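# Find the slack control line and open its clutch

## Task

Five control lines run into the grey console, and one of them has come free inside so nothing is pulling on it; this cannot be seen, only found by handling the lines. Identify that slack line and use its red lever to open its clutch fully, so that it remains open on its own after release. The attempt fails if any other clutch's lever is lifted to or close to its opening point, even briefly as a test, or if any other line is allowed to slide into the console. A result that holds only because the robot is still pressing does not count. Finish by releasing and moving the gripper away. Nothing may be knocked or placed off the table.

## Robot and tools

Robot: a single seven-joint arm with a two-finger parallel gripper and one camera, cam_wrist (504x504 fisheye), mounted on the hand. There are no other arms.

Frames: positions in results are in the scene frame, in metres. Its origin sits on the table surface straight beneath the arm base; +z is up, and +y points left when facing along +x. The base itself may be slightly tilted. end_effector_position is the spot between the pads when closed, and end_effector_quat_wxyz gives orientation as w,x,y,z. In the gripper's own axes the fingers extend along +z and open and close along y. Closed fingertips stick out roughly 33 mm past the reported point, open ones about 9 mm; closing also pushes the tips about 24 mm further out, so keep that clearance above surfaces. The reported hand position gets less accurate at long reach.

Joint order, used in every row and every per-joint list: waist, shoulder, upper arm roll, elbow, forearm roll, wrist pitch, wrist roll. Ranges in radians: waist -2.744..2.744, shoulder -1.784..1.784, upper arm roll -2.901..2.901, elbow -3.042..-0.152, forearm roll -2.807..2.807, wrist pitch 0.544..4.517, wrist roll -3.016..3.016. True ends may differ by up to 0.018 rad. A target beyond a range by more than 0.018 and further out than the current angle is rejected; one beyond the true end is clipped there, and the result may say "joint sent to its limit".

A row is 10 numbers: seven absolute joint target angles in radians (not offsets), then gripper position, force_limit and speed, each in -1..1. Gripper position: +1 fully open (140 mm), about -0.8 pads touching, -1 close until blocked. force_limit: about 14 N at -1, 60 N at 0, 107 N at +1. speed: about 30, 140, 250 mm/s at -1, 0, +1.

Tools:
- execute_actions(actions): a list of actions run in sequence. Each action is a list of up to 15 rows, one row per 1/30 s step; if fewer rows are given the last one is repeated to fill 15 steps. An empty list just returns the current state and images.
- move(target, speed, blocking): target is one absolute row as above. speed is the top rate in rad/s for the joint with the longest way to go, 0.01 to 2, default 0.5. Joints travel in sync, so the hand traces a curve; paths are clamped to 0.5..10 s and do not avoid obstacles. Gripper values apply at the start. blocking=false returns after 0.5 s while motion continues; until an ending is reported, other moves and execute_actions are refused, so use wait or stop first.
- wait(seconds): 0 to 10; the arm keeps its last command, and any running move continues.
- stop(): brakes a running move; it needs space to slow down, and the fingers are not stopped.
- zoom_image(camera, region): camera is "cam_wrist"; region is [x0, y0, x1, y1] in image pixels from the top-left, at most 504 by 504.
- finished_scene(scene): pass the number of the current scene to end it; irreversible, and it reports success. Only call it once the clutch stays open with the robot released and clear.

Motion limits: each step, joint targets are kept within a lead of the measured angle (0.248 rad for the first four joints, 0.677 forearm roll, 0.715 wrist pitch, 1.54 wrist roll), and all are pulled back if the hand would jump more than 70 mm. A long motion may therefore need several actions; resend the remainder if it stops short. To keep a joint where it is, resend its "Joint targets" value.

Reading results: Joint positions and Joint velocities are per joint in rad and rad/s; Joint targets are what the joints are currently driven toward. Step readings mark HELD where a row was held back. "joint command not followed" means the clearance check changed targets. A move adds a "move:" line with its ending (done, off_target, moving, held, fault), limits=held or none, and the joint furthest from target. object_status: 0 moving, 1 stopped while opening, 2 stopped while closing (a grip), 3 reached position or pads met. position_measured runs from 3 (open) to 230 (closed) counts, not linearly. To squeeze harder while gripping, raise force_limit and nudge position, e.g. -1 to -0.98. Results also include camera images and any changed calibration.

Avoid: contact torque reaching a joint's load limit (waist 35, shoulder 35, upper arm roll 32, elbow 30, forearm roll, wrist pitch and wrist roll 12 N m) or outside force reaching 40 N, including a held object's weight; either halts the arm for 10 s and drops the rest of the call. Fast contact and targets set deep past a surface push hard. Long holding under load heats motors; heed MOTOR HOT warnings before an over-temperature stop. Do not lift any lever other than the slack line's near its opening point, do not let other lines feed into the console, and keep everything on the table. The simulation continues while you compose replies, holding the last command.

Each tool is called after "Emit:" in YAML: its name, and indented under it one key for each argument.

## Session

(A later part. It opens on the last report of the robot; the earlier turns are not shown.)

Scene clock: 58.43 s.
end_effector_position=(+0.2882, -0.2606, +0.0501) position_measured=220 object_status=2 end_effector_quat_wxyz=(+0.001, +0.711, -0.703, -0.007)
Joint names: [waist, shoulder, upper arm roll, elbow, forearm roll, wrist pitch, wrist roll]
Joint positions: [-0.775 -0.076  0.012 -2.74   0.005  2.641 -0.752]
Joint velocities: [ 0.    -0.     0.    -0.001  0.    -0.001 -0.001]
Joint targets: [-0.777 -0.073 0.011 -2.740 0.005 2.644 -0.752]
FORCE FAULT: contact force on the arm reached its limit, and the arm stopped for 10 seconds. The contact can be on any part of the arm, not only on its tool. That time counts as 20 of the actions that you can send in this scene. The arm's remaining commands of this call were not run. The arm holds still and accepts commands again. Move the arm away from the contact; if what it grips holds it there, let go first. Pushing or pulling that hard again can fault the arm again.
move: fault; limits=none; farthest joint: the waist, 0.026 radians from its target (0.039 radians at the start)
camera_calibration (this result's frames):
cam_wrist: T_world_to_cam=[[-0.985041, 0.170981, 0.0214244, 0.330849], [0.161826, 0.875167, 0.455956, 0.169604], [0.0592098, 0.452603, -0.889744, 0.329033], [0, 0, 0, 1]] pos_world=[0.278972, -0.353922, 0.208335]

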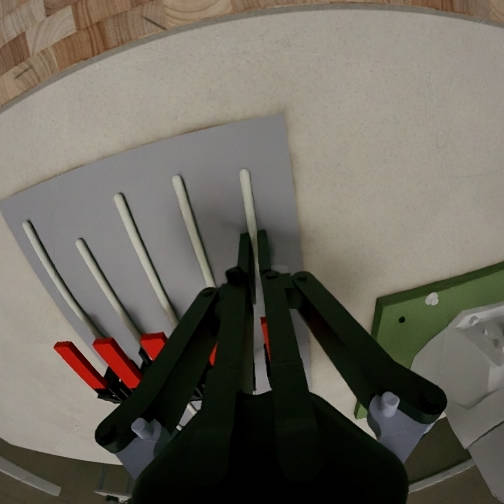

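Emit:
move:
  target: [-0.775,-0.076,0.012,-2.74,0,2.641,-0.752,-0.4,-1,0]

Emit:
move:
  target: [-0.764,-0.316,0,-2.7208,0,2.405,-0.734,-0.4,-1,0]
  speed: 0.3

Emit:
move:
  target: [0.031,-0.2072,0,-2.6126,0,2.4054,0.061,0.23,-1,0]
  speed: 0.6

Emit:
move:
  target: [0.031,0.0087,0,-2.6562,0,2.665,0.061,0.23,-1,0]
  speed: 0.25

Emit:
move:
  target: [0.031,0.0087,0,-2.6562,0,2.665,0.061,-0.3,-1,-1]

Emit:
move:
  target: [0.031,0.0087,0,-2.6562,0,2.665,0.061,0.23,-1,-0.5]

Scene clock: 62.03 s.
end_effector_position=(+0.2881, -0.2607, +0.0502) position_measured=179 object_status=3 end_effector_quat_wxyz=(+0.002, +0.712, -0.703, -0.007)
Joint names: [waist, shoulder, upper arm roll, elbow, forearm roll, wrist pitch, wrist roll]
Joint positions: [-0.775 -0.076  0.012 -2.74   0.004  2.64  -0.752]
Joint velocities: [ 0.001  0.001 -0.001 -0.    -0.    -0.001 -0.   ]
Joint targets: [-0.775 -0.076 0.012 -2.740 0.000 2.641 -0.752]
move: done; limits=none; farthest joint: the forearm roll, 0.004 radians from its target (0.005 radians at the start)
camera_calibration (this result's frames):
cam_wrist: T_world_to_cam=[[-0.985267, 0.169628, 0.0217816, 0.330484], [0.160823, 0.875652, 0.455378, 0.170082], [0.0581719, 0.452172, -0.890032, 0.329399], [0, 0, 0, 1]] pos_world=[0.2791, -0.353937, 0.208525]

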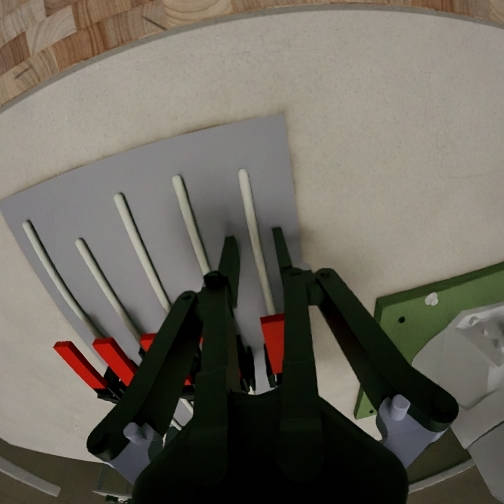

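Scene clock: 63.57 s.
end_effector_position=(+0.2870, -0.2594, +0.1304) position_measured=179 object_status=3 end_effector_quat_wxyz=(+0.001, +0.706, -0.708, +0.005)
Joint names: [waist, shoulder, upper arm roll, elbow, forearm roll, wrist pitch, wrist roll]
Joint positions: [-0.766 -0.314  0.002 -2.721  0.004  2.408 -0.738]
Joint velocities: [ 0.001  0.002 -0.001  0.001  0.    -0.003  0.003]
Joint targets: [-0.764 -0.316 0.000 -2.721 0.000 2.405 -0.734]
move: done; limits=none; farthest joint: the forearm roll, 0.004 radians from its target (0.004 radians at the start)
camera_calibration (this result's frames):
cam_wrist: T_world_to_cam=[[-0.98294, 0.183923, 0.000694462, 0.333235], [0.165037, 0.88033, 0.444726, 0.134008], [0.0811839, 0.437254, -0.895666, 0.390502], [0, 0, 0, 1]] pos_world=[0.273731, -0.35001, 0.289931]

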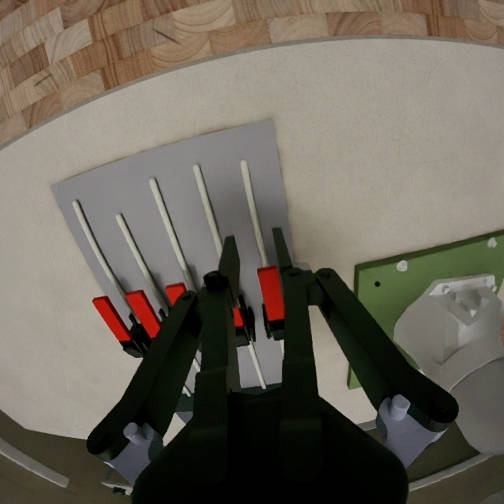

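Scene clock: 66.37 s.
end_effector_position=(+0.4218, +0.0259, +0.1293) position_measured=100 object_status=3 end_effector_quat_wxyz=(+0.000, +0.707, -0.707, +0.005)
Joint names: [waist, shoulder, upper arm roll, elbow, forearm roll, wrist pitch, wrist roll]
Joint positions: [ 0.029 -0.209  0.002 -2.614  0.003  2.407  0.056]
Joint velocities: [-0.001  0.001 -0.     0.    -0.001  0.     0.007]
Joint targets: [0.031 -0.207 0.000 -2.613 0.000 2.405 0.061]
move: done; limits=none; farthest joint: the wrist roll, 0.005 radians from its target (0.799 radians at the start)
camera_calibration (this result's frames):
cam_wrist: T_world_to_cam=[[-0.983188, 0.182595, 0.00097974, 0.413414], [0.163853, 0.879878, 0.446057, -0.138587], [0.0805858, 0.438718, -0.895004, 0.253949], [0, 0, 0, 1]] pos_world=[0.408707, -0.06496, 0.288698]

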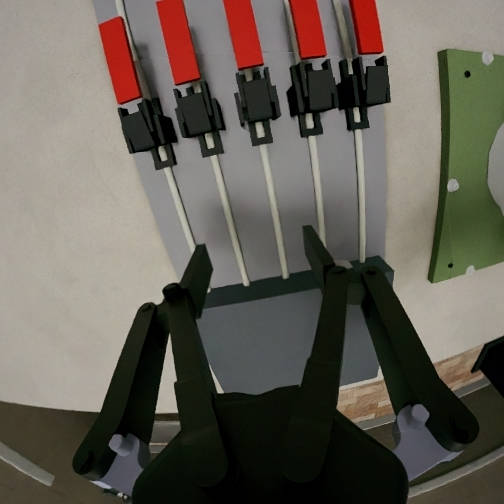

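Scene clock: 68.13 s.
end_effector_position=(+0.4219, +0.0250, +0.0444) position_measured=100 object_status=3 end_effector_quat_wxyz=(+0.001, +0.706, -0.708, +0.004)
Joint names: [waist, shoulder, upper arm roll, elbow, forearm roll, wrist pitch, wrist roll]
Joint positions: [ 0.029  0.007  0.002 -2.656  0.003  2.662  0.058]
Joint velocities: [ 0.     0.    -0.002 -0.002 -0.001  0.003  0.001]
Joint targets: [0.031 0.009 0.000 -2.656 0.000 2.665 0.061]
move: done; limits=none; farthest joint: the forearm roll, 0.003 radians from its target (0.003 radians at the start)
camera_calibration (this result's frames):
cam_wrist: T_world_to_cam=[[-0.982787, 0.184704, 0.00365416, 0.41336], [0.166994, 0.879748, 0.445148, -0.101178], [0.0790057, 0.438096, -0.895449, 0.179045], [0, 0, 0, 1]] pos_world=[0.408995, -0.065777, 0.203855]

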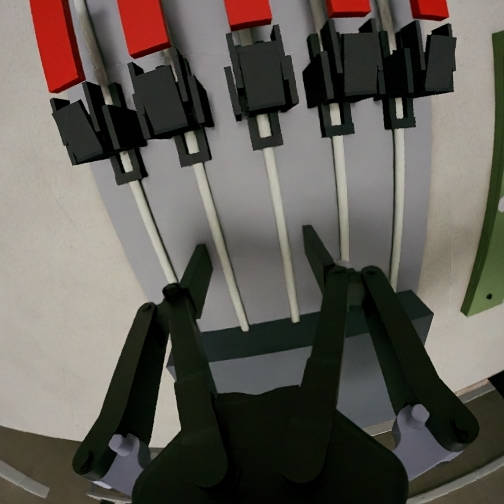

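Scene clock: 69.73 s.
end_effector_position=(+0.4253, +0.0247, +0.0459) position_measured=167 object_status=3 end_effector_quat_wxyz=(-0.002, +0.706, -0.708, +0.007)
Joint names: [waist, shoulder, upper arm roll, elbow, forearm roll, wrist pitch, wrist roll]
Joint positions: [ 0.029  0.006  0.001 -2.654  0.003  2.669  0.058]
Joint velocities: [ 0.001  0.     0.001  0.001 -0.001  0.    -0.001]
Joint targets: [0.031 0.009 0.000 -2.656 0.000 2.665 0.061]
move: done; limits=none; farthest joint: the wrist pitch, 0.004 radians from its target (0.003 radians at the start)
camera_calibration (this result's frames):
cam_wrist: T_world_to_cam=[[-0.982654, 0.18538, -0.00502023, 0.417065], [0.16364, 0.879514, 0.446853, -0.10082], [0.087253, 0.43828, -0.894593, 0.176746], [0, 0, 0, 1]] pos_world=[0.410907, -0.0661071, 0.205261]

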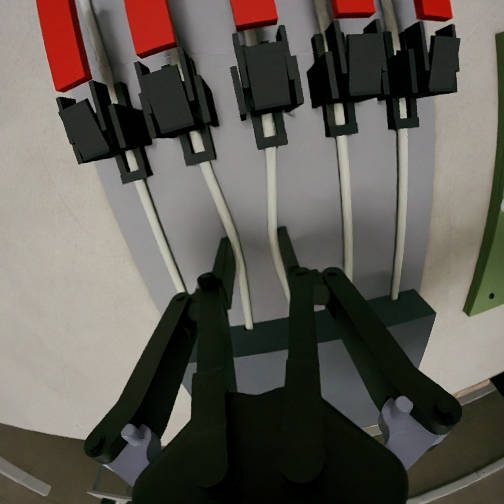

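Scene clock: 70.43 s.
end_effector_position=(+0.4239, +0.0246, +0.0451) position_measured=100 object_status=0 end_effector_quat_wxyz=(-0.001, +0.706, -0.708, +0.006)
Joint names: [waist, shoulder, upper arm roll, elbow, forearm roll, wrist pitch, wrist roll]
Joint positions: [ 0.029  0.007  0.001 -2.655  0.003  2.667  0.058]
Joint velocities: [-0.    -0.001  0.001 -0.001 -0.001 -0.001 -0.001]
Joint targets: [0.031 0.009 0.000 -2.656 0.000 2.665 0.061]
move: done; limits=none; farthest joint: the forearm roll, 0.003 radians from its target (0.003 radians at the start)
camera_calibration (this result's frames):
cam_wrist: T_world_to_cam=[[-0.982661, 0.185402, -0.001783, 0.415549], [0.165146, 0.879593, 0.446142, -0.100763], [0.0842839, 0.438112, -0.89496, 0.177438], [0, 0, 0, 1]] pos_world=[0.410029, -0.0661513, 0.204496]

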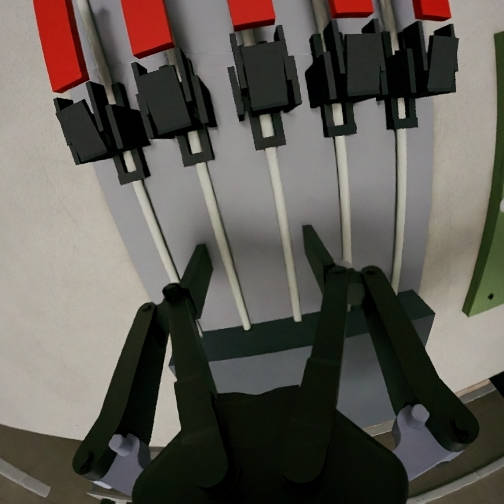

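Emit:
move:
  target: [0.031,-0.086,0,-2.646,0,2.56,0.061,0.23,-1,0]
  speed: 0.25

Emit:
move:
  target: [0.024,0.06,0,-2.456,0,2.516,0.054,0.23,-1,0]
  speed: 0.3

Emit:
move:
  target: [0.024,0.1433,0,-2.466,0,2.609,0.054,0.23,-1,0]
  speed: 0.2

Emit:
move:
  target: [0.024,0.1433,0,-2.466,0,2.609,0.054,-0.3,-1,-1]

Emit:
move:
  target: [0.024,0.1433,0,-2.466,0,2.609,0.054,0.23,-1,-0.5]

Scene clock: 71.97 s.
end_effector_position=(+0.4222, +0.0249, +0.0777) position_measured=100 object_status=3 end_effector_quat_wxyz=(+0.001, +0.706, -0.708, +0.004)
Joint names: [waist, shoulder, upper arm roll, elbow, forearm roll, wrist pitch, wrist roll]
Joint positions: [ 0.029 -0.085  0.001 -2.646  0.003  2.563  0.058]
Joint velocities: [ 0.001 -0.001 -0.001  0.002  0.001 -0.005  0.001]
Joint targets: [0.031 -0.086 0.000 -2.646 0.000 2.560 0.061]
move: done; limits=none; farthest joint: the forearm roll, 0.003 radians from its target (0.003 radians at the start)
camera_calibration (this result's frames):
cam_wrist: T_world_to_cam=[[-0.982681, 0.185293, 0.0023154, 0.413626], [0.16691, 0.879622, 0.445427, -0.115992], [0.080498, 0.438099, -0.895315, 0.208284], [0, 0, 0, 1]] pos_world=[0.409056, -0.0658624, 0.237188]

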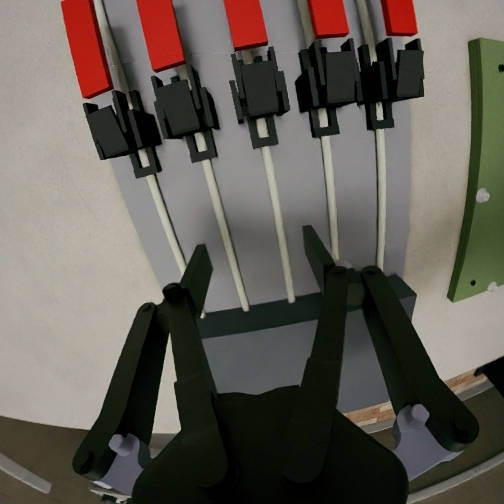

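Scene clock: 73.13 s.
end_effector_position=(+0.4806, +0.0268, +0.0801) position_measured=100 object_status=3 end_effector_quat_wxyz=(-0.000, +0.705, -0.709, +0.005)
Joint names: [waist, shoulder, upper arm roll, elbow, forearm roll, wrist pitch, wrist roll]
Joint positions: [ 0.026  0.058  0.001 -2.457  0.003  2.519  0.057]
Joint velocities: [-0.001  0.001 -0.001  0.001  0.    -0.005  0.002]
Joint targets: [0.024 0.060 0.000 -2.456 0.000 2.516 0.054]
move: done; limits=none; farthest joint: the forearm roll, 0.003 radians from its target (0.003 radians at the start)
camera_calibration (this result's frames):
cam_wrist: T_world_to_cam=[[-0.982192, 0.187877, 0.000242448, 0.470496], [0.168256, 0.879039, 0.446072, -0.129223], [0.0835937, 0.438169, -0.894997, 0.203379], [0, 0, 0, 1]] pos_world=[0.466859, -0.0639177, 0.239553]

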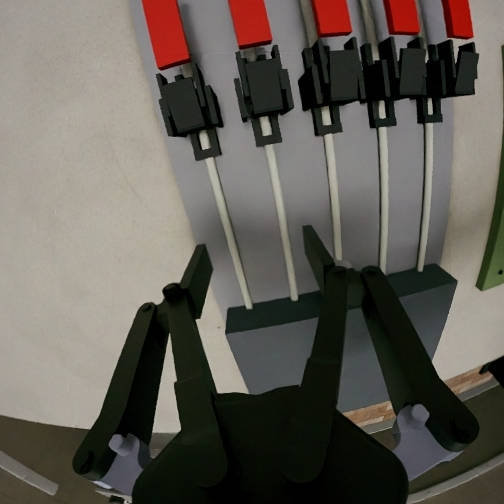

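Scene clock: 74.23 s.
end_effector_position=(+0.4795, +0.0264, +0.0444) position_measured=100 object_status=3 end_effector_quat_wxyz=(+0.002, +0.705, -0.709, +0.003)
Joint names: [waist, shoulder, upper arm roll, elbow, forearm roll, wrist pitch, wrist roll]
Joint positions: [ 0.026  0.142  0.001 -2.466  0.003  2.606  0.057]
Joint velocities: [-0.001  0.001 -0.001  0.    -0.001  0.006  0.   ]
Joint targets: [0.024 0.143 0.000 -2.466 0.000 2.609 0.054]
move: done; limits=none; farthest joint: the forearm roll, 0.003 radians from its target (0.003 radians at the start)
camera_calibration (this result's frames):
cam_wrist: T_world_to_cam=[[-0.982151, 0.188039, 0.00464289, 0.469276], [0.170431, 0.879196, 0.444936, -0.11371], [0.0795833, 0.437785, -0.89555, 0.173684], [0, 0, 0, 1]] pos_world=[0.466457, -0.0643046, 0.203958]

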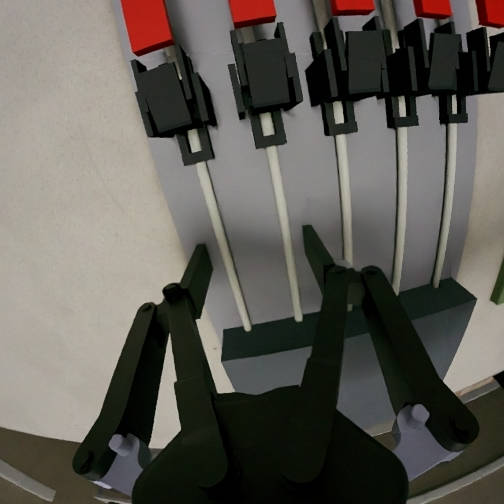

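Scene clock: 75.83 s.
end_effector_position=(+0.4831, +0.0259, +0.0467) position_measured=167 object_status=3 end_effector_quat_wxyz=(-0.002, +0.705, -0.709, +0.007)
Joint names: [waist, shoulder, upper arm roll, elbow, forearm roll, wrist pitch, wrist roll]
Joint positions: [ 0.025  0.14   0.    -2.464  0.003  2.612  0.057]
Joint velocities: [-0.    -0.001  0.     0.    -0.    -0.     0.001]
Joint targets: [0.024 0.143 0.000 -2.466 0.000 2.609 0.054]
move: done; limits=none; farthest joint: the shoulder, 0.003 radians from its target (0.001 radians at the start)
camera_calibration (this result's frames):
cam_wrist: T_world_to_cam=[[-0.982082, 0.188397, -0.00464653, 0.473262], [0.166499, 0.878952, 0.446902, -0.113123], [0.0882792, 0.43812, -0.894571, 0.171415], [0, 0, 0, 1]] pos_world=[0.468485, -0.0648326, 0.206097]

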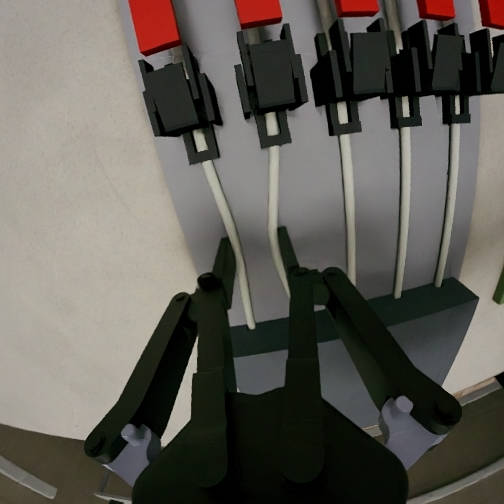

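Scene clock: 76.53 s.
end_effector_position=(+0.4813, +0.0258, +0.0453) position_measured=100 object_status=0 end_effector_quat_wxyz=(-0.000, +0.705, -0.709, +0.005)
Joint names: [waist, shoulder, upper arm roll, elbow, forearm roll, wrist pitch, wrist roll]
Joint positions: [ 0.025  0.142  0.    -2.465  0.003  2.61   0.057]
Joint velocities: [-0.    -0.    -0.001 -0.001 -0.001  0.    -0.   ]
Joint targets: [0.024 0.143 0.000 -2.466 0.000 2.609 0.054]
move: done; limits=none; farthest joint: the forearm roll, 0.003 radians from its target (0.003 radians at the start)
camera_calibration (this result's frames):
cam_wrist: T_world_to_cam=[[-0.982086, 0.188434, -0.0000779275, 0.471341], [0.168629, 0.879054, 0.445902, -0.113072], [0.0840914, 0.437901, -0.895082, 0.172359], [0, 0, 0, 1]] pos_world=[0.467471, -0.0648963, 0.204731]

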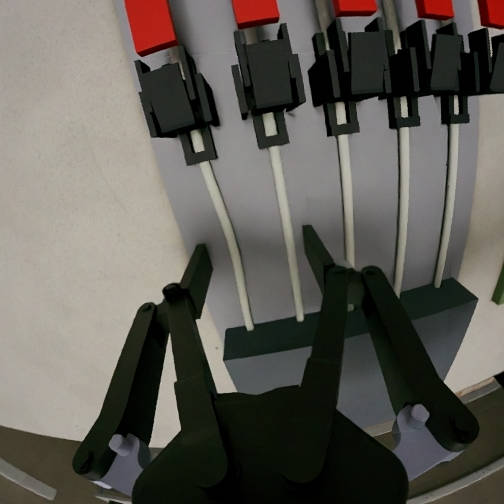

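Emit:
move:
  target: [0.024,-0.045,0,-2.428,0,2.383,0.054,0.23,-1,0]
  speed: 0.3

Emit:
move:
  target: [-0.378,0.115,0,-2.2239,0,2.339,-0.348,-0.3,-1,0]
  speed: 0.4

Scene clock: 78.50 s.
end_effector_position=(+0.4797, +0.0266, +0.1293) position_measured=100 object_status=3 end_effector_quat_wxyz=(+0.000, +0.705, -0.709, +0.004)
Joint names: [waist, shoulder, upper arm roll, elbow, forearm roll, wrist pitch, wrist roll]
Joint positions: [ 0.025 -0.044  0.    -2.428  0.003  2.386  0.057]
Joint velocities: [-0.001  0.     0.    -0.001 -0.001 -0.004 -0.001]
Joint targets: [0.024 -0.045 0.000 -2.428 0.000 2.383 0.054]
move: done; limits=none; farthest joint: the forearm roll, 0.003 radians from its target (0.003 radians at the start)
camera_calibration (this result's frames):
cam_wrist: T_world_to_cam=[[-0.982155, 0.188066, 0.00147297, 0.469455], [0.168975, 0.878961, 0.445954, -0.151162], [0.0825743, 0.438245, -0.895054, 0.24805], [0, 0, 0, 1]] pos_world=[0.466137, -0.06413, 0.288738]

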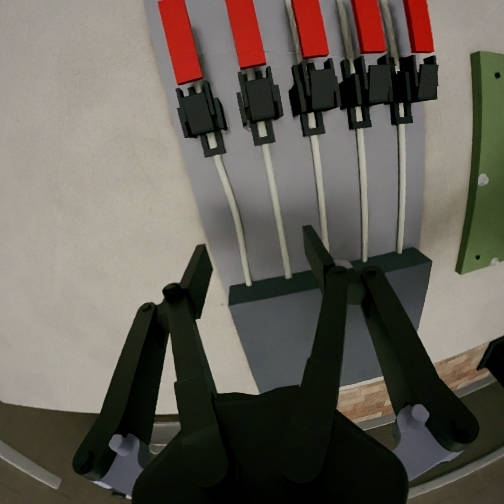

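Scene clock: 80.83 s.
end_effector_position=(+0.5069, -0.1843, +0.1315) position_measured=167 object_status=3 end_effector_quat_wxyz=(+0.000, +0.704, -0.711, +0.005)
Joint names: [waist, shoulder, upper arm roll, elbow, forearm roll, wrist pitch, wrist roll]
Joint positions: [-0.377  0.113 -0.002 -2.225  0.003  2.341 -0.343]
Joint velocities: [-0.002  0.    -0.001  0.     0.001  0.    -0.005]
Joint targets: [-0.378 0.115 0.000 -2.224 0.000 2.339 -0.348]
move: done; limits=none; farthest joint: the wrist roll, 0.005 radians from its target (0.405 radians at the start)
camera_calibration (this result's frames):
cam_wrist: T_world_to_cam=[[-0.981409, 0.19193, -0.0000642926, 0.536363], [0.171832, 0.878785, 0.445209, 0.0273108], [0.0855056, 0.43692, -0.895427, 0.338574], [0, 0, 0, 1]] pos_world=[0.492748, -0.274874, 0.291043]

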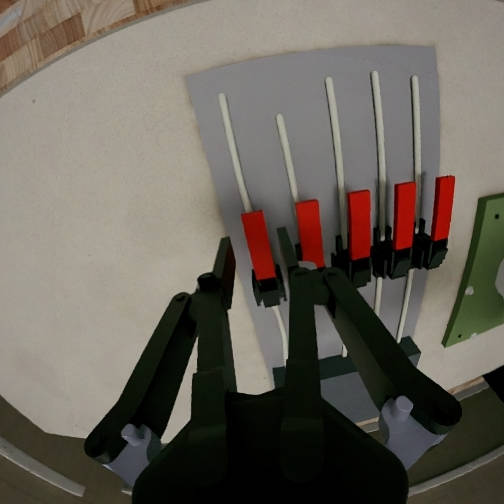

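Emit:
move:
  target: [-0.378,0.207,0,-2.253,0,2.46,-0.348,-0.3,-1,0]
  speed: 0.15

Emit:
move:
  target: [-0.378,0.207,0,-2.253,0,2.46,-0.348,-1,-1,-0.5]

Emit:
move:
  target: [-0.372,0.165,0,-2.246,0,2.411,-0.342,-1,-1,-0.5]
  speed: 0.04

Scene clock: 82.53 s.
end_effector_position=(+0.5063, -0.1846, +0.0805) position_measured=167 object_status=3 end_effector_quat_wxyz=(+0.001, +0.704, -0.710, +0.004)
Joint names: [waist, shoulder, upper arm roll, elbow, forearm roll, wrist pitch, wrist roll]
Joint positions: [-0.377  0.206 -0.002 -2.252  0.003  2.457 -0.345]
Joint velocities: [-0.001 -0.     0.001  0.001  0.     0.004  0.001]
Joint targets: [-0.378 0.207 0.000 -2.253 0.000 2.460 -0.348]
move: done; limits=none; farthest joint: the forearm roll, 0.003 radians from its target (0.003 radians at the start)
camera_calibration (this result's frames):
cam_wrist: T_world_to_cam=[[-0.981675, 0.190524, 0.0037456, 0.535456], [0.172221, 0.878616, 0.445392, 0.0501178], [0.0815668, 0.437875, -0.895328, 0.295217], [0, 0, 0, 1]] pos_world=[0.492932, -0.27532, 0.239988]

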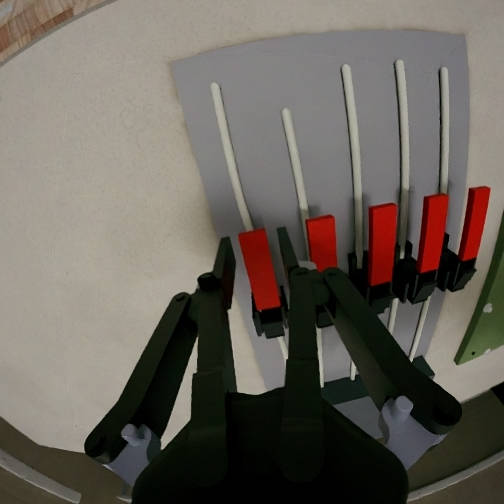

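Scene clock: 83.23 s.
end_effector_position=(+0.5056, -0.1846, +0.0805) position_measured=197 object_status=2 end_effector_quat_wxyz=(+0.002, +0.705, -0.709, +0.003)
Joint names: [waist, shoulder, upper arm roll, elbow, forearm roll, wrist pitch, wrist roll]
Joint positions: [-0.377  0.206 -0.002 -2.253  0.003  2.455 -0.348]
Joint velocities: [ 0.001  0.001  0.001  0.002  0.002 -0.    -0.002]
Joint targets: [-0.378 0.207 0.000 -2.253 0.000 2.460 -0.348]
move: done; limits=none; farthest joint: the wrist pitch, 0.005 radians from its target (0.003 radians at the start)
camera_calibration (this result's frames):
cam_wrist: T_world_to_cam=[[-0.982357, 0.186935, 0.00551495, 0.534265], [0.169777, 0.879049, 0.445476, 0.0515329], [0.0784273, 0.438553, -0.895277, 0.296981], [0, 0, 0, 1]] pos_world=[0.492798, -0.275415, 0.239977]

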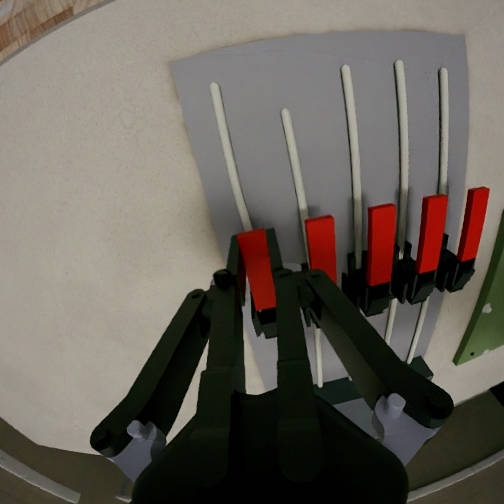

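Scene clock: 84.67 s.
end_effector_position=(+0.5053, -0.1804, +0.0975) position_measured=197 object_status=2 end_effector_quat_wxyz=(+0.002, +0.707, -0.707, +0.002)
Joint names: [waist, shoulder, upper arm roll, elbow, forearm roll, wrist pitch, wrist roll]
Joint positions: [-0.372  0.17   0.    -2.249  0.003  2.414 -0.346]
Joint velocities: [ 0.     0.     0.     0.001  0.    -0.004  0.003]
Joint targets: [-0.372 0.165 0.000 -2.246 0.000 2.411 -0.342]
move: done; limits=none; farthest joint: the shoulder, 0.005 radians from its target (0.041 radians at the start)
camera_calibration (this result's frames):
cam_wrist: T_world_to_cam=[[-0.983215, 0.182307, 0.00729376, 0.532475], [0.166364, 0.879384, 0.446103, 0.0420364], [0.0749137, 0.439828, -0.894952, 0.312316], [0, 0, 0, 1]] pos_world=[0.493147, -0.271406, 0.256872]

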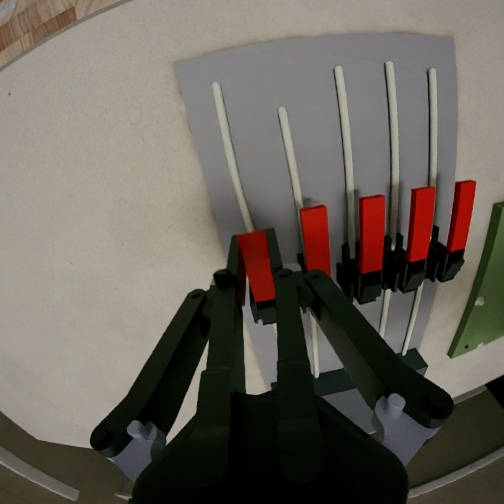

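Emit:
move:
  target: [-0.349,0.1031,0,-2.2518,0,2.355,-0.319,-1,-1,-0.5]
  speed: 0.05

Scene clock: 86.60 s.
end_effector_position=(+0.5047, -0.1658, +0.1223) position_measured=197 object_status=2 end_effector_quat_wxyz=(+0.001, +0.705, -0.709, +0.002)
Joint names: [waist, shoulder, upper arm roll, elbow, forearm roll, wrist pitch, wrist roll]
Joint positions: [-0.348  0.111  0.001 -2.254  0.003  2.361 -0.316]
Joint velocities: [-0.    -0.002  0.001 -0.001 -0.    -0.001  0.005]
Joint targets: [-0.349 0.103 0.000 -2.252 0.000 2.355 -0.319]
move: done; limits=none; farthest joint: the shoulder, 0.008 radians from its target (0.067 radians at the start)
camera_calibration (this result's frames):
cam_wrist: T_world_to_cam=[[-0.982293, 0.187259, 0.0059429, 0.529591], [0.170207, 0.878688, 0.446023, 0.0161792], [0.0782999, 0.439136, -0.895002, 0.326379], [0, 0, 0, 1]] pos_world=[0.491904, -0.256712, 0.281746]

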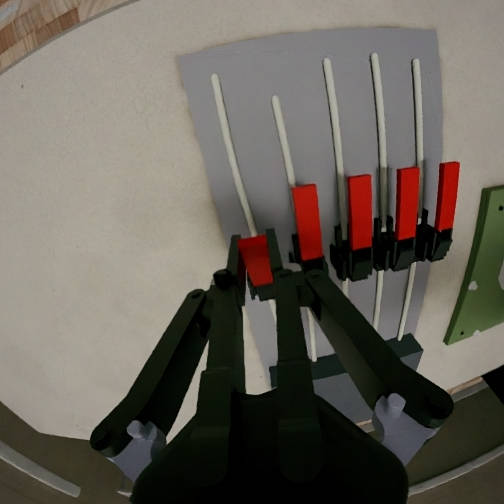

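Emit:
move:
  target: [-0.302,0.0549,0,-2.2648,0,2.3197,-0.272,-1,-1,-0.5]
  speed: 0.05

Scene clock: 88.53 s.
end_effector_position=(+0.5044, -0.1445, +0.1400) position_measured=197 object_status=2 end_effector_quat_wxyz=(+0.001, +0.702, -0.713, +0.004)
Joint names: [waist, shoulder, upper arm roll, elbow, forearm roll, wrist pitch, wrist roll]
Joint positions: [-0.307  0.062 -0.002 -2.266  0.002  2.327 -0.267]
Joint velocities: [-0.     0.001 -0.001  0.    -0.002 -0.001  0.006]
Joint targets: [-0.302 0.055 0.000 -2.265 0.000 2.320 -0.272]
move: done; limits=none; farthest joint: the wrist pitch, 0.008 radians from its target (0.042 radians at the start)
camera_calibration (this result's frames):
cam_wrist: T_world_to_cam=[[-0.980275, 0.197612, 0.00320196, 0.526057], [0.178331, 0.877414, 0.445357, -0.0145102], [0.0851984, 0.437143, -0.895347, 0.329182], [0, 0, 0, 1]] pos_world=[0.490223, -0.235123, 0.29951]

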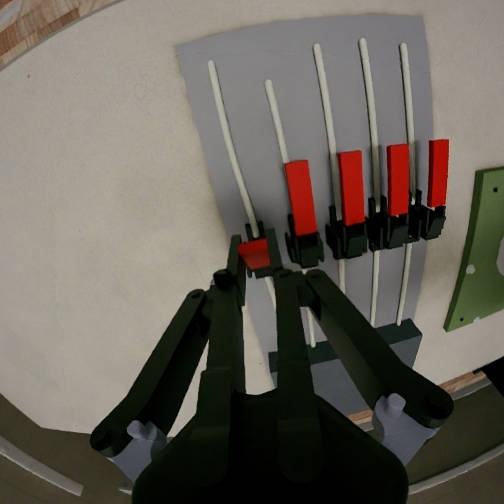

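Emit:
move:
  target: [-0.25,0.0234,0,-2.2814,0,2.305,-0.22,-1,-1,-0.5]
  speed: 0.05

Scene clock: 90.37 s.
end_effector_position=(+0.5042, -0.1234, +0.1493) position_measured=197 object_status=2 end_effector_quat_wxyz=(+0.002, +0.699, -0.715, +0.006)
Joint names: [waist, shoulder, upper arm roll, elbow, forearm roll, wrist pitch, wrist roll]
Joint positions: [-0.26   0.029 -0.008 -2.282 -0.003  2.314 -0.216]
Joint velocities: [ 0.     0.001 -0.001  0.001 -0.     0.     0.003]
Joint targets: [-0.250 0.023 0.000 -2.281 0.000 2.305 -0.220]
move: done; limits=none; farthest joint: the waist, 0.010 radians from its target (0.057 radians at the start)
camera_calibration (this result's frames):
cam_wrist: T_world_to_cam=[[-0.978906, 0.204309, -0.000445988, 0.522371], [0.183083, 0.878174, 0.441917, -0.0389255], [0.0906791, 0.432513, -0.897056, 0.325159], [0, 0, 0, 1]] pos_world=[0.488994, -0.213177, 0.309121]

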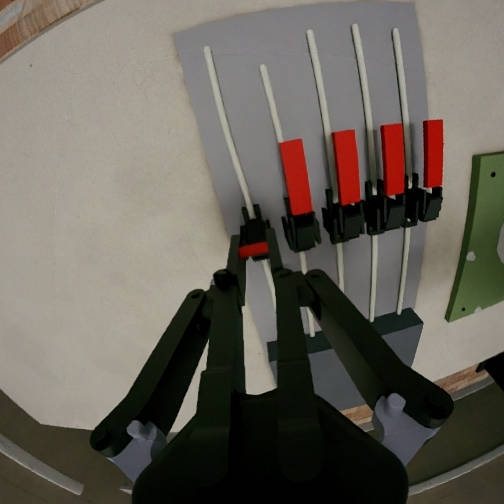

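Emit:
move:
  target: [-0.233,0.012,0,-2.284,0,2.296,-0.203,-1,-1,-0.5]
  speed: 0.03

Scene clock: 91.77 s.
end_effector_position=(+0.5042, -0.1148, +0.1516) position_measured=197 object_status=2 end_effector_quat_wxyz=(+0.002, +0.698, -0.716, +0.006)
Joint names: [waist, shoulder, upper arm roll, elbow, forearm roll, wrist pitch, wrist roll]
Joint positions: [-0.243  0.02  -0.009 -2.285 -0.003  2.308 -0.198]
Joint velocities: [ 0.001 -0.001  0.002 -0.001  0.     0.     0.005]
Joint targets: [-0.233 0.012 0.000 -2.284 0.000 2.296 -0.203]
move: off_target; limits=none; farthest joint: the wrist pitch, 0.012 radians from its target (0.018 radians at the start)
camera_calibration (this result's frames):
cam_wrist: T_world_to_cam=[[-0.978437, 0.206546, 0.000489131, 0.520456], [0.185503, 0.877704, 0.441841, -0.0487525], [0.0908314, 0.432404, -0.897093, 0.323487], [0, 0, 0, 1]] pos_world=[0.488894, -0.204585, 0.311484]

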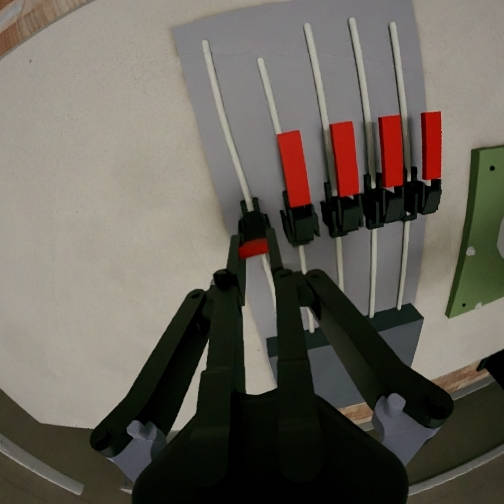

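Still moving. Continue.

Emit:
move:
  target: [-0.214,0.012,0,-2.291,0,2.303,-0.184,-1,-1,-0.5]
  speed: 0.03

Emit:
move:
  target: [-0.195,0.01,0,-2.297,0,2.307,-0.165,-1,-1,-0.5]
  speed: 0.03

Scene clock: 93.20 s.
end_effector_position=(+0.5043, -0.1076, +0.1527) position_measured=197 object_status=2 end_effector_quat_wxyz=(+0.002, +0.697, -0.717, +0.007)
Joint names: [waist, shoulder, upper arm roll, elbow, forearm roll, wrist pitch, wrist roll]
Joint positions: [-0.227  0.014 -0.011 -2.29  -0.005  2.307 -0.18 ]
Joint velocities: [ 0.     0.    -0.    -0.    -0.001 -0.     0.006]
Joint targets: [-0.214 0.012 0.000 -2.291 0.000 2.303 -0.184]
move: off_target; limits=none; farthest joint: the waist, 0.013 radians from its target (0.029 radians at the start)
camera_calibration (this result's frames):
cam_wrist: T_world_to_cam=[[-0.977952, 0.208831, -0.000508714, 0.519217], [0.187246, 0.87794, 0.440637, -0.0562316], [0.0924653, 0.430826, -0.897685, 0.32047], [0, 0, 0, 1]] pos_world=[0.488666, -0.197128, 0.312723]

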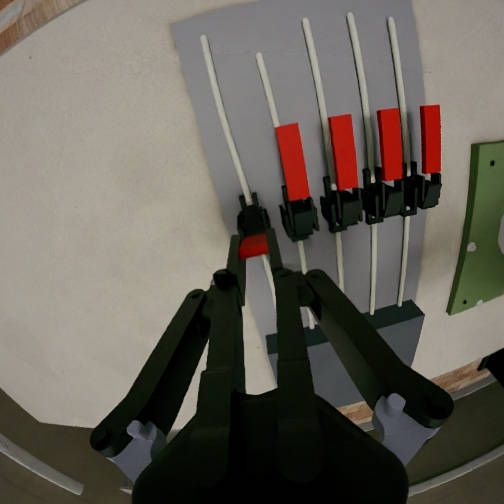

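Scene clock: 94.60 s.
end_effector_position=(+0.5043, -0.0991, +0.1534) position_measured=197 object_status=2 end_effector_quat_wxyz=(+0.003, +0.697, -0.717, +0.007)
Joint names: [waist, shoulder, upper arm roll, elbow, forearm roll, wrist pitch, wrist roll]
Joint positions: [-0.209  0.008 -0.012 -2.295 -0.007  2.306 -0.161]
Joint velocities: [-0.     0.    -0.     0.001  0.    -0.001  0.005]
Joint targets: [-0.195 0.010 0.000 -2.297 0.000 2.307 -0.165]
move: off_target; limits=none; farthest joint: the waist, 0.014 radians from its target (0.032 radians at the start)
camera_calibration (this result's frames):
cam_wrist: T_world_to_cam=[[-0.977804, 0.209523, -0.000618238, 0.517498], [0.187932, 0.87834, 0.439546, -0.0641689], [0.0926377, 0.429673, -0.89822, 0.317242], [0, 0, 0, 1]] pos_world=[0.488682, -0.188376, 0.313479]

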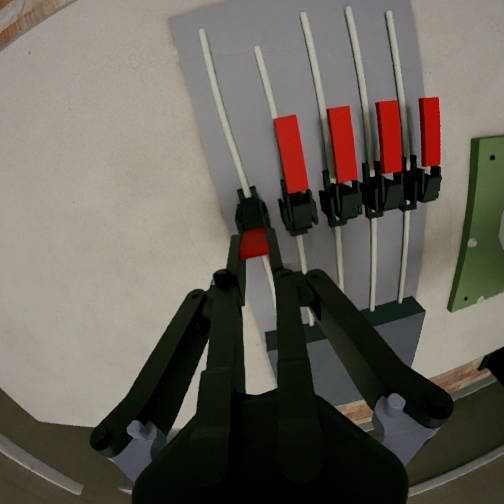

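Emit:
move:
  target: [-0.221,0.008,0,-2.293,0,2.301,-0.19,-1,-1,-0.5]
  speed: 0.05

Emit:
move:
  target: [-0.221,0.008,0,-2.293,0,2.301,-0.19,-0.35,-1,-1]

Scene clock: 95.87 s.
end_effector_position=(+0.5041, -0.1013, +0.1534) position_measured=197 object_status=2 end_effector_quat_wxyz=(+0.002, +0.702, -0.712, +0.007)
Joint names: [waist, shoulder, upper arm roll, elbow, forearm roll, wrist pitch, wrist roll]
Joint positions: [-0.222  0.008 -0.004 -2.295 -0.005  2.307 -0.181]
Joint velocities: [-0.001  0.    -0.001 -0.001 -0.    -0.    -0.005]
Joint targets: [-0.221 0.008 0.000 -2.293 0.000 2.301 -0.190]
move: done; limits=none; farthest joint: the wrist roll, 0.009 radians from its target (0.029 radians at the start)
camera_calibration (this result's frames):
cam_wrist: T_world_to_cam=[[-0.980517, 0.196433, -0.000951254, 0.517845], [0.175927, 0.880297, 0.440599, -0.0561663], [0.0873853, 0.431847, -0.897704, 0.321006], [0, 0, 0, 1]] pos_world=[0.489586, -0.190904, 0.313408]

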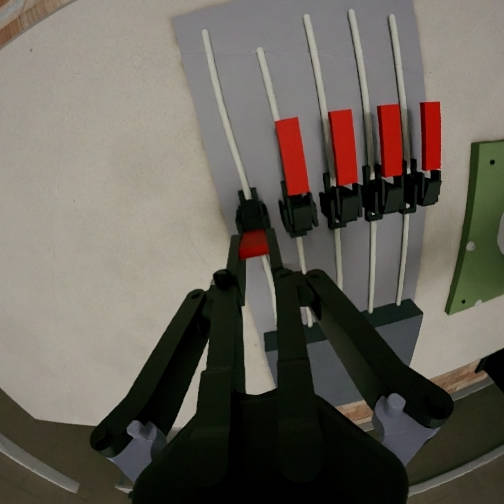

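Scene clock: 96.57 s.
end_effector_position=(+0.5036, -0.0997, +0.1534) position_measured=173 object_status=0 end_effector_quat_wxyz=(+0.003, +0.704, -0.710, +0.006)
Joint names: [waist, shoulder, upper arm roll, elbow, forearm roll, wrist pitch, wrist roll]
Joint positions: [-0.222  0.008 -0.002 -2.294 -0.004  2.303 -0.185]
Joint velocities: [-0.     0.     0.     0.001 -0.    -0.004 -0.006]
Joint targets: [-0.221 0.008 0.000 -2.293 0.000 2.301 -0.190]
move: done; limits=none; farthest joint: the wrist roll, 0.005 radians from its target (0.009 radians at the start)
camera_calibration (this result's frames):
cam_wrist: T_world_to_cam=[[-0.981658, 0.190639, 0.00200592, 0.516623], [0.171932, 0.880683, 0.441404, -0.055505], [0.0823822, 0.433652, -0.897306, 0.322964], [0, 0, 0, 1]] pos_world=[0.490083, -0.18966, 0.313262]

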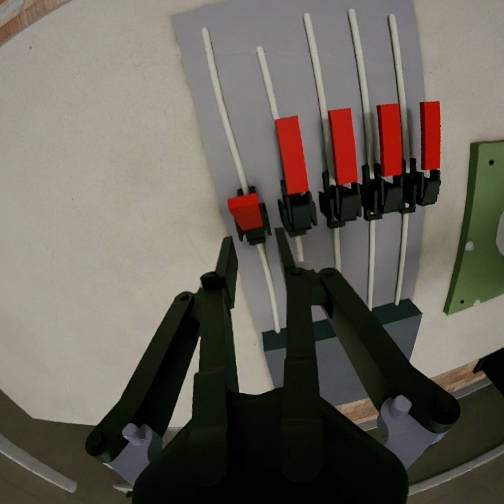

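Emit:
wait:
  seconds: 1

Scene clock: 97.60 s.
end_effector_position=(+0.5036, -0.0996, +0.1534) position_measured=173 object_status=3 end_effector_quat_wxyz=(+0.003, +0.705, -0.710, +0.005)
Joint names: [waist, shoulder, upper arm roll, elbow, forearm roll, wrist pitch, wrist roll]
Joint positions: [-0.222  0.008 -0.002 -2.294 -0.004  2.303 -0.187]
Joint velocities: [ 0.001  0.001  0.     0.    -0.001 -0.001 -0.   ]
Joint targets: [-0.221 0.008 0.000 -2.293 0.000 2.301 -0.190]
wait: 1.00 s; at rest by 0.13 s
camera_calibration (this result's frames):
cam_wrist: T_world_to_cam=[[-0.981966, 0.189042, 0.00234423, 0.516491], [0.170637, 0.880892, 0.441488, -0.0549355], [0.0813946, 0.433927, -0.897264, 0.323457], [0, 0, 0, 1]] pos_world=[0.490224, -0.189603, 0.313269]

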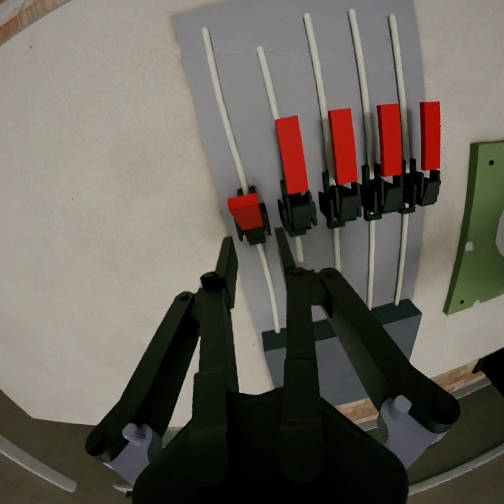

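Emit:
move:
  target: [-0.379,0.085,0,-2.22,0,2.305,-0.349,-0.3,-1,0]
  speed: 0.15

Emit:
move:
  target: [-0.379,0.085,0,-2.22,0,2.305,-0.349,-1,-1,0]

Emit:
move:
  target: [-0.233,0.03,0,-2.29,0,2.32,-0.203,-1,-1,0]
  speed: 0.06

Scene clock: 99.97 s.
end_effector_position=(+0.5031, -0.1838, +0.1460) position_measured=167 object_status=3 end_effector_quat_wxyz=(+0.003, +0.706, -0.709, +0.004)
Joint names: [waist, shoulder, upper arm roll, elbow, forearm roll, wrist pitch, wrist roll]
Joint positions: [-0.377  0.083 -0.001 -2.221 -0.004  2.303 -0.344]
Joint velocities: [ 0.001 -0.    -0.     0.001  0.001 -0.    -0.006]
Joint targets: [-0.379 0.085 0.000 -2.220 0.000 2.305 -0.349]
move: done; limits=none; farthest joint: the wrist roll, 0.005 radians from its target (0.162 radians at the start)
camera_calibration (this result's frames):
cam_wrist: T_world_to_cam=[[-0.982437, 0.186539, 0.00456133, 0.531433], [0.169337, 0.88104, 0.441695, 0.0232438], [0.0783744, 0.43471, -0.897154, 0.355036], [0, 0, 0, 1]] pos_world=[0.490338, -0.273949, 0.305832]

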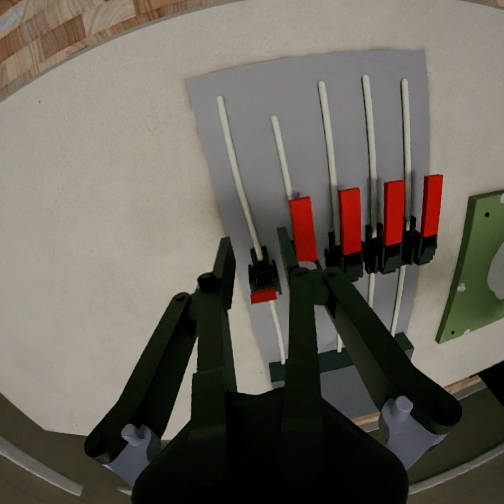

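Scene clock: 100.67 s.
end_effector_position=(+0.5032, -0.1838, +0.1460) position_measured=230 object_status=3 end_effector_quat_wxyz=(+0.003, +0.706, -0.708, +0.004)
Joint names: [waist, shoulder, upper arm roll, elbow, forearm roll, wrist pitch, wrist roll]
Joint positions: [-0.377  0.083 -0.001 -2.221 -0.004  2.303 -0.345]
Joint velocities: [ 0.    -0.     0.    -0.001  0.     0.001 -0.002]
Joint targets: [-0.379 0.085 0.000 -2.220 0.000 2.305 -0.349]
move: done; limits=none; farthest joint: the forearm roll, 0.004 radians from its target (0.004 radians at the start)
camera_calibration (this result's frames):
cam_wrist: T_world_to_cam=[[-0.982669, 0.185313, 0.00446183, 0.531382], [0.168196, 0.881268, 0.441676, 0.0238636], [0.0779161, 0.434772, -0.897164, 0.355298], [0, 0, 0, 1]] pos_world=[0.490476, -0.273975, 0.305849]

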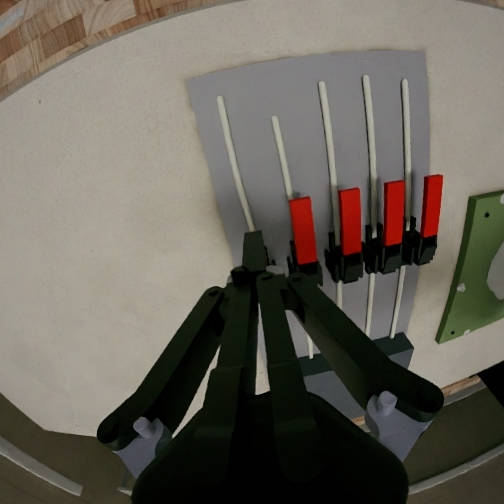

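Scene clock: 103.77 s.
end_effector_position=(+0.5073, -0.1108, +0.1485) position_measured=230 object_status=3 end_effector_quat_wxyz=(+0.001, +0.706, -0.709, +0.008)
Joint names: [waist, shoulder, upper arm roll, elbow, forearm roll, wrist pitch, wrist roll]
Joint positions: [-0.239  0.028 -0.004 -2.286 -0.004  2.321 -0.209]
Joint velocities: [ 0.002  0.001 -0.    -0.    -0.001 -0.     0.006]
Joint targets: [-0.233 0.030 0.000 -2.290 0.000 2.320 -0.203]
move: done; limits=none; farthest joint: the waist, 0.006 radians from its target (0.144 radians at the start)
camera_calibration (this result's frames):
cam_wrist: T_world_to_cam=[[-0.982457, 0.186448, -0.0039628, 0.523183], [0.165596, 0.881957, 0.441282, -0.0408393], [0.0857712, 0.432884, -0.89736, 0.321254], [0, 0, 0, 1]] pos_world=[0.493213, -0.200594, 0.308375]

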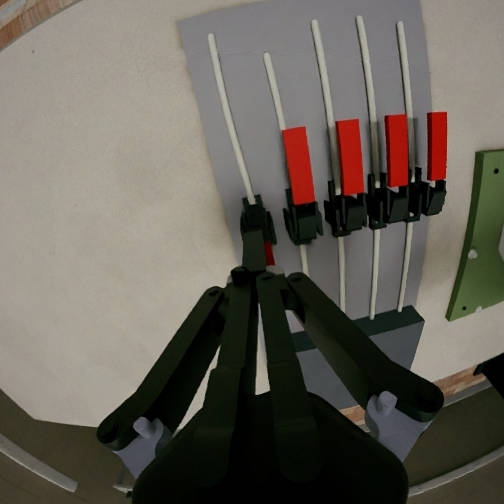

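Emit:
move:
  target: [-0.205,0.02,0,-2.302,0,2.322,-0.175,-1,-1,0]
  speed: 0.04

Scene clock: 105.27 s.
end_effector_position=(+0.5071, -0.0996, +0.1467) position_measured=230 object_status=3 end_effector_quat_wxyz=(+0.000, +0.703, -0.711, +0.009)
Joint names: [waist, shoulder, upper arm roll, elbow, forearm roll, wrist pitch, wrist roll]
Joint positions: [-0.215  0.022 -0.007 -2.299 -0.004  2.33  -0.18 ]
Joint velocities: [-0.002  0.    -0.    -0.001 -0.     0.001  0.004]
Joint targets: [-0.205 0.020 0.000 -2.302 0.000 2.322 -0.175]
move: done; limits=none; farthest joint: the waist, 0.010 radians from its target (0.034 radians at the start)
camera_calibration (this result's frames):
cam_wrist: T_world_to_cam=[[-0.981051, 0.193653, -0.0060435, 0.521148], [0.171171, 0.880927, 0.441212, -0.0528067], [0.0907658, 0.431817, -0.897383, 0.312242], [0, 0, 0, 1]] pos_world=[0.491971, -0.189234, 0.306649]

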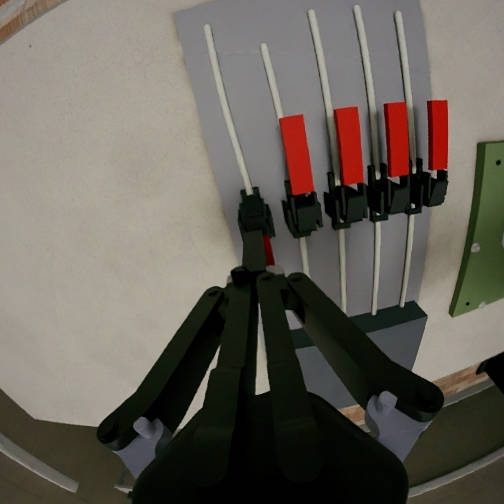

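Emit:
move:
  target: [-0.185,0.016,0,-2.308,0,2.324,-0.155,-1,-1,0]
  speed: 0.04

Scene clock: 106.57 s.
end_effector_position=(+0.5065, -0.0914, +0.1451) position_measured=230 object_status=3 end_effector_quat_wxyz=(+0.001, +0.702, -0.712, +0.009)
Joint names: [waist, shoulder, upper arm roll, elbow, forearm roll, wrist pitch, wrist roll]
Joint positions: [-0.197  0.02  -0.009 -2.306 -0.005  2.333 -0.16 ]
Joint velocities: [-0.001  0.     0.001  0.001 -0.     0.001  0.006]
Joint targets: [-0.185 0.016 0.000 -2.308 0.000 2.324 -0.155]
move: off_target; limits=none; farthest joint: the waist, 0.012 radians from its target (0.030 radians at the start)
camera_calibration (this result's frames):
cam_wrist: T_world_to_cam=[[-0.980439, 0.196762, -0.00497227, 0.518853], [0.174506, 0.880669, 0.44042, -0.0608646], [0.091037, 0.430937, -0.897778, 0.307159], [0, 0, 0, 1]] pos_world=[0.491362, -0.180855, 0.305146]

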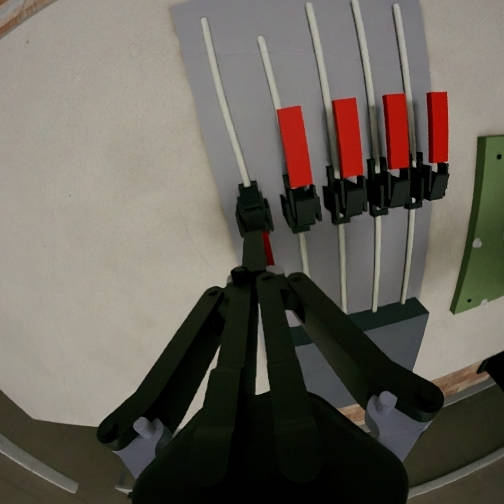

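Emit:
move:
  target: [-0.165,-0.004,0,-2.305,0,2.301,-0.135,-1,-1,0]
  speed: 0.04

Scene clock: 107.97 s.
end_effector_position=(+0.5047, -0.0802, +0.1535) position_measured=230 object_status=3 end_effector_quat_wxyz=(+0.003, +0.703, -0.712, +0.007)
Joint names: [waist, shoulder, upper arm roll, elbow, forearm roll, wrist pitch, wrist roll]
Joint positions: [-0.175 -0.001 -0.009 -2.306 -0.007  2.309 -0.14 ]
Joint velocities: [-0.     0.    -0.001 -0.     0.     0.001  0.005]
Joint targets: [-0.165 -0.004 0.000 -2.305 0.000 2.301 -0.135]
move: done; limits=none; farthest joint: the waist, 0.010 radians from its target (0.032 radians at the start)
camera_calibration (this result's frames):
cam_wrist: T_world_to_cam=[[-0.98088, 0.194612, -0.00109264, 0.514358], [0.174333, 0.881141, 0.439543, -0.0738133], [0.0865029, 0.430948, -0.898221, 0.312324], [0, 0, 0, 1]] pos_world=[0.490374, -0.169655, 0.313542]

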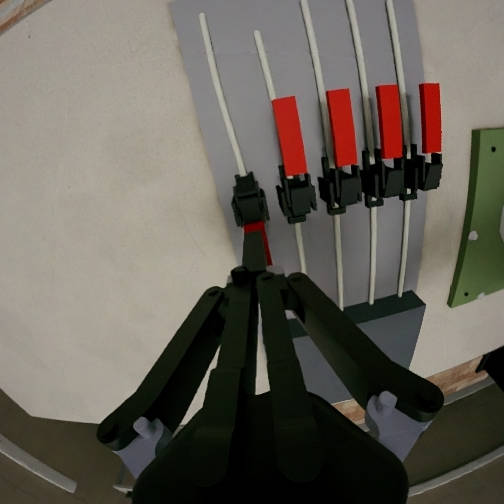

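Emit:
move:
  target: [-0.145,-0.002,0,-2.31,0,2.308,-0.115,-1,-1,0]
  speed: 0.04

Scene clock: 109.27 s.
end_effector_position=(+0.5047, -0.0696, +0.1518) position_measured=230 object_status=3 end_effector_quat_wxyz=(+0.003, +0.703, -0.711, +0.006)
Joint names: [waist, shoulder, upper arm roll, elbow, forearm roll, wrist pitch, wrist roll]
Joint positions: [-0.155 -0.001 -0.009 -2.309 -0.007  2.309 -0.12 ]
Joint velocities: [-0.    -0.     0.    -0.     0.001 -0.     0.005]
Joint targets: [-0.145 -0.002 0.000 -2.310 0.000 2.308 -0.115]
move: done; limits=none; farthest joint: the waist, 0.010 radians from its target (0.030 radians at the start)
camera_calibration (this result's frames):
cam_wrist: T_world_to_cam=[[-0.981133, 0.193329, 0.00166604, 0.511853], [0.174413, 0.88135, 0.439092, -0.0823961], [0.083421, 0.431098, -0.89844, 0.307908], [0, 0, 0, 1]] pos_world=[0.490881, -0.159075, 0.311963]

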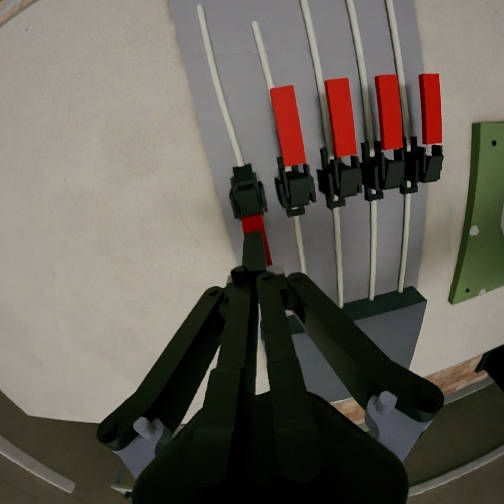

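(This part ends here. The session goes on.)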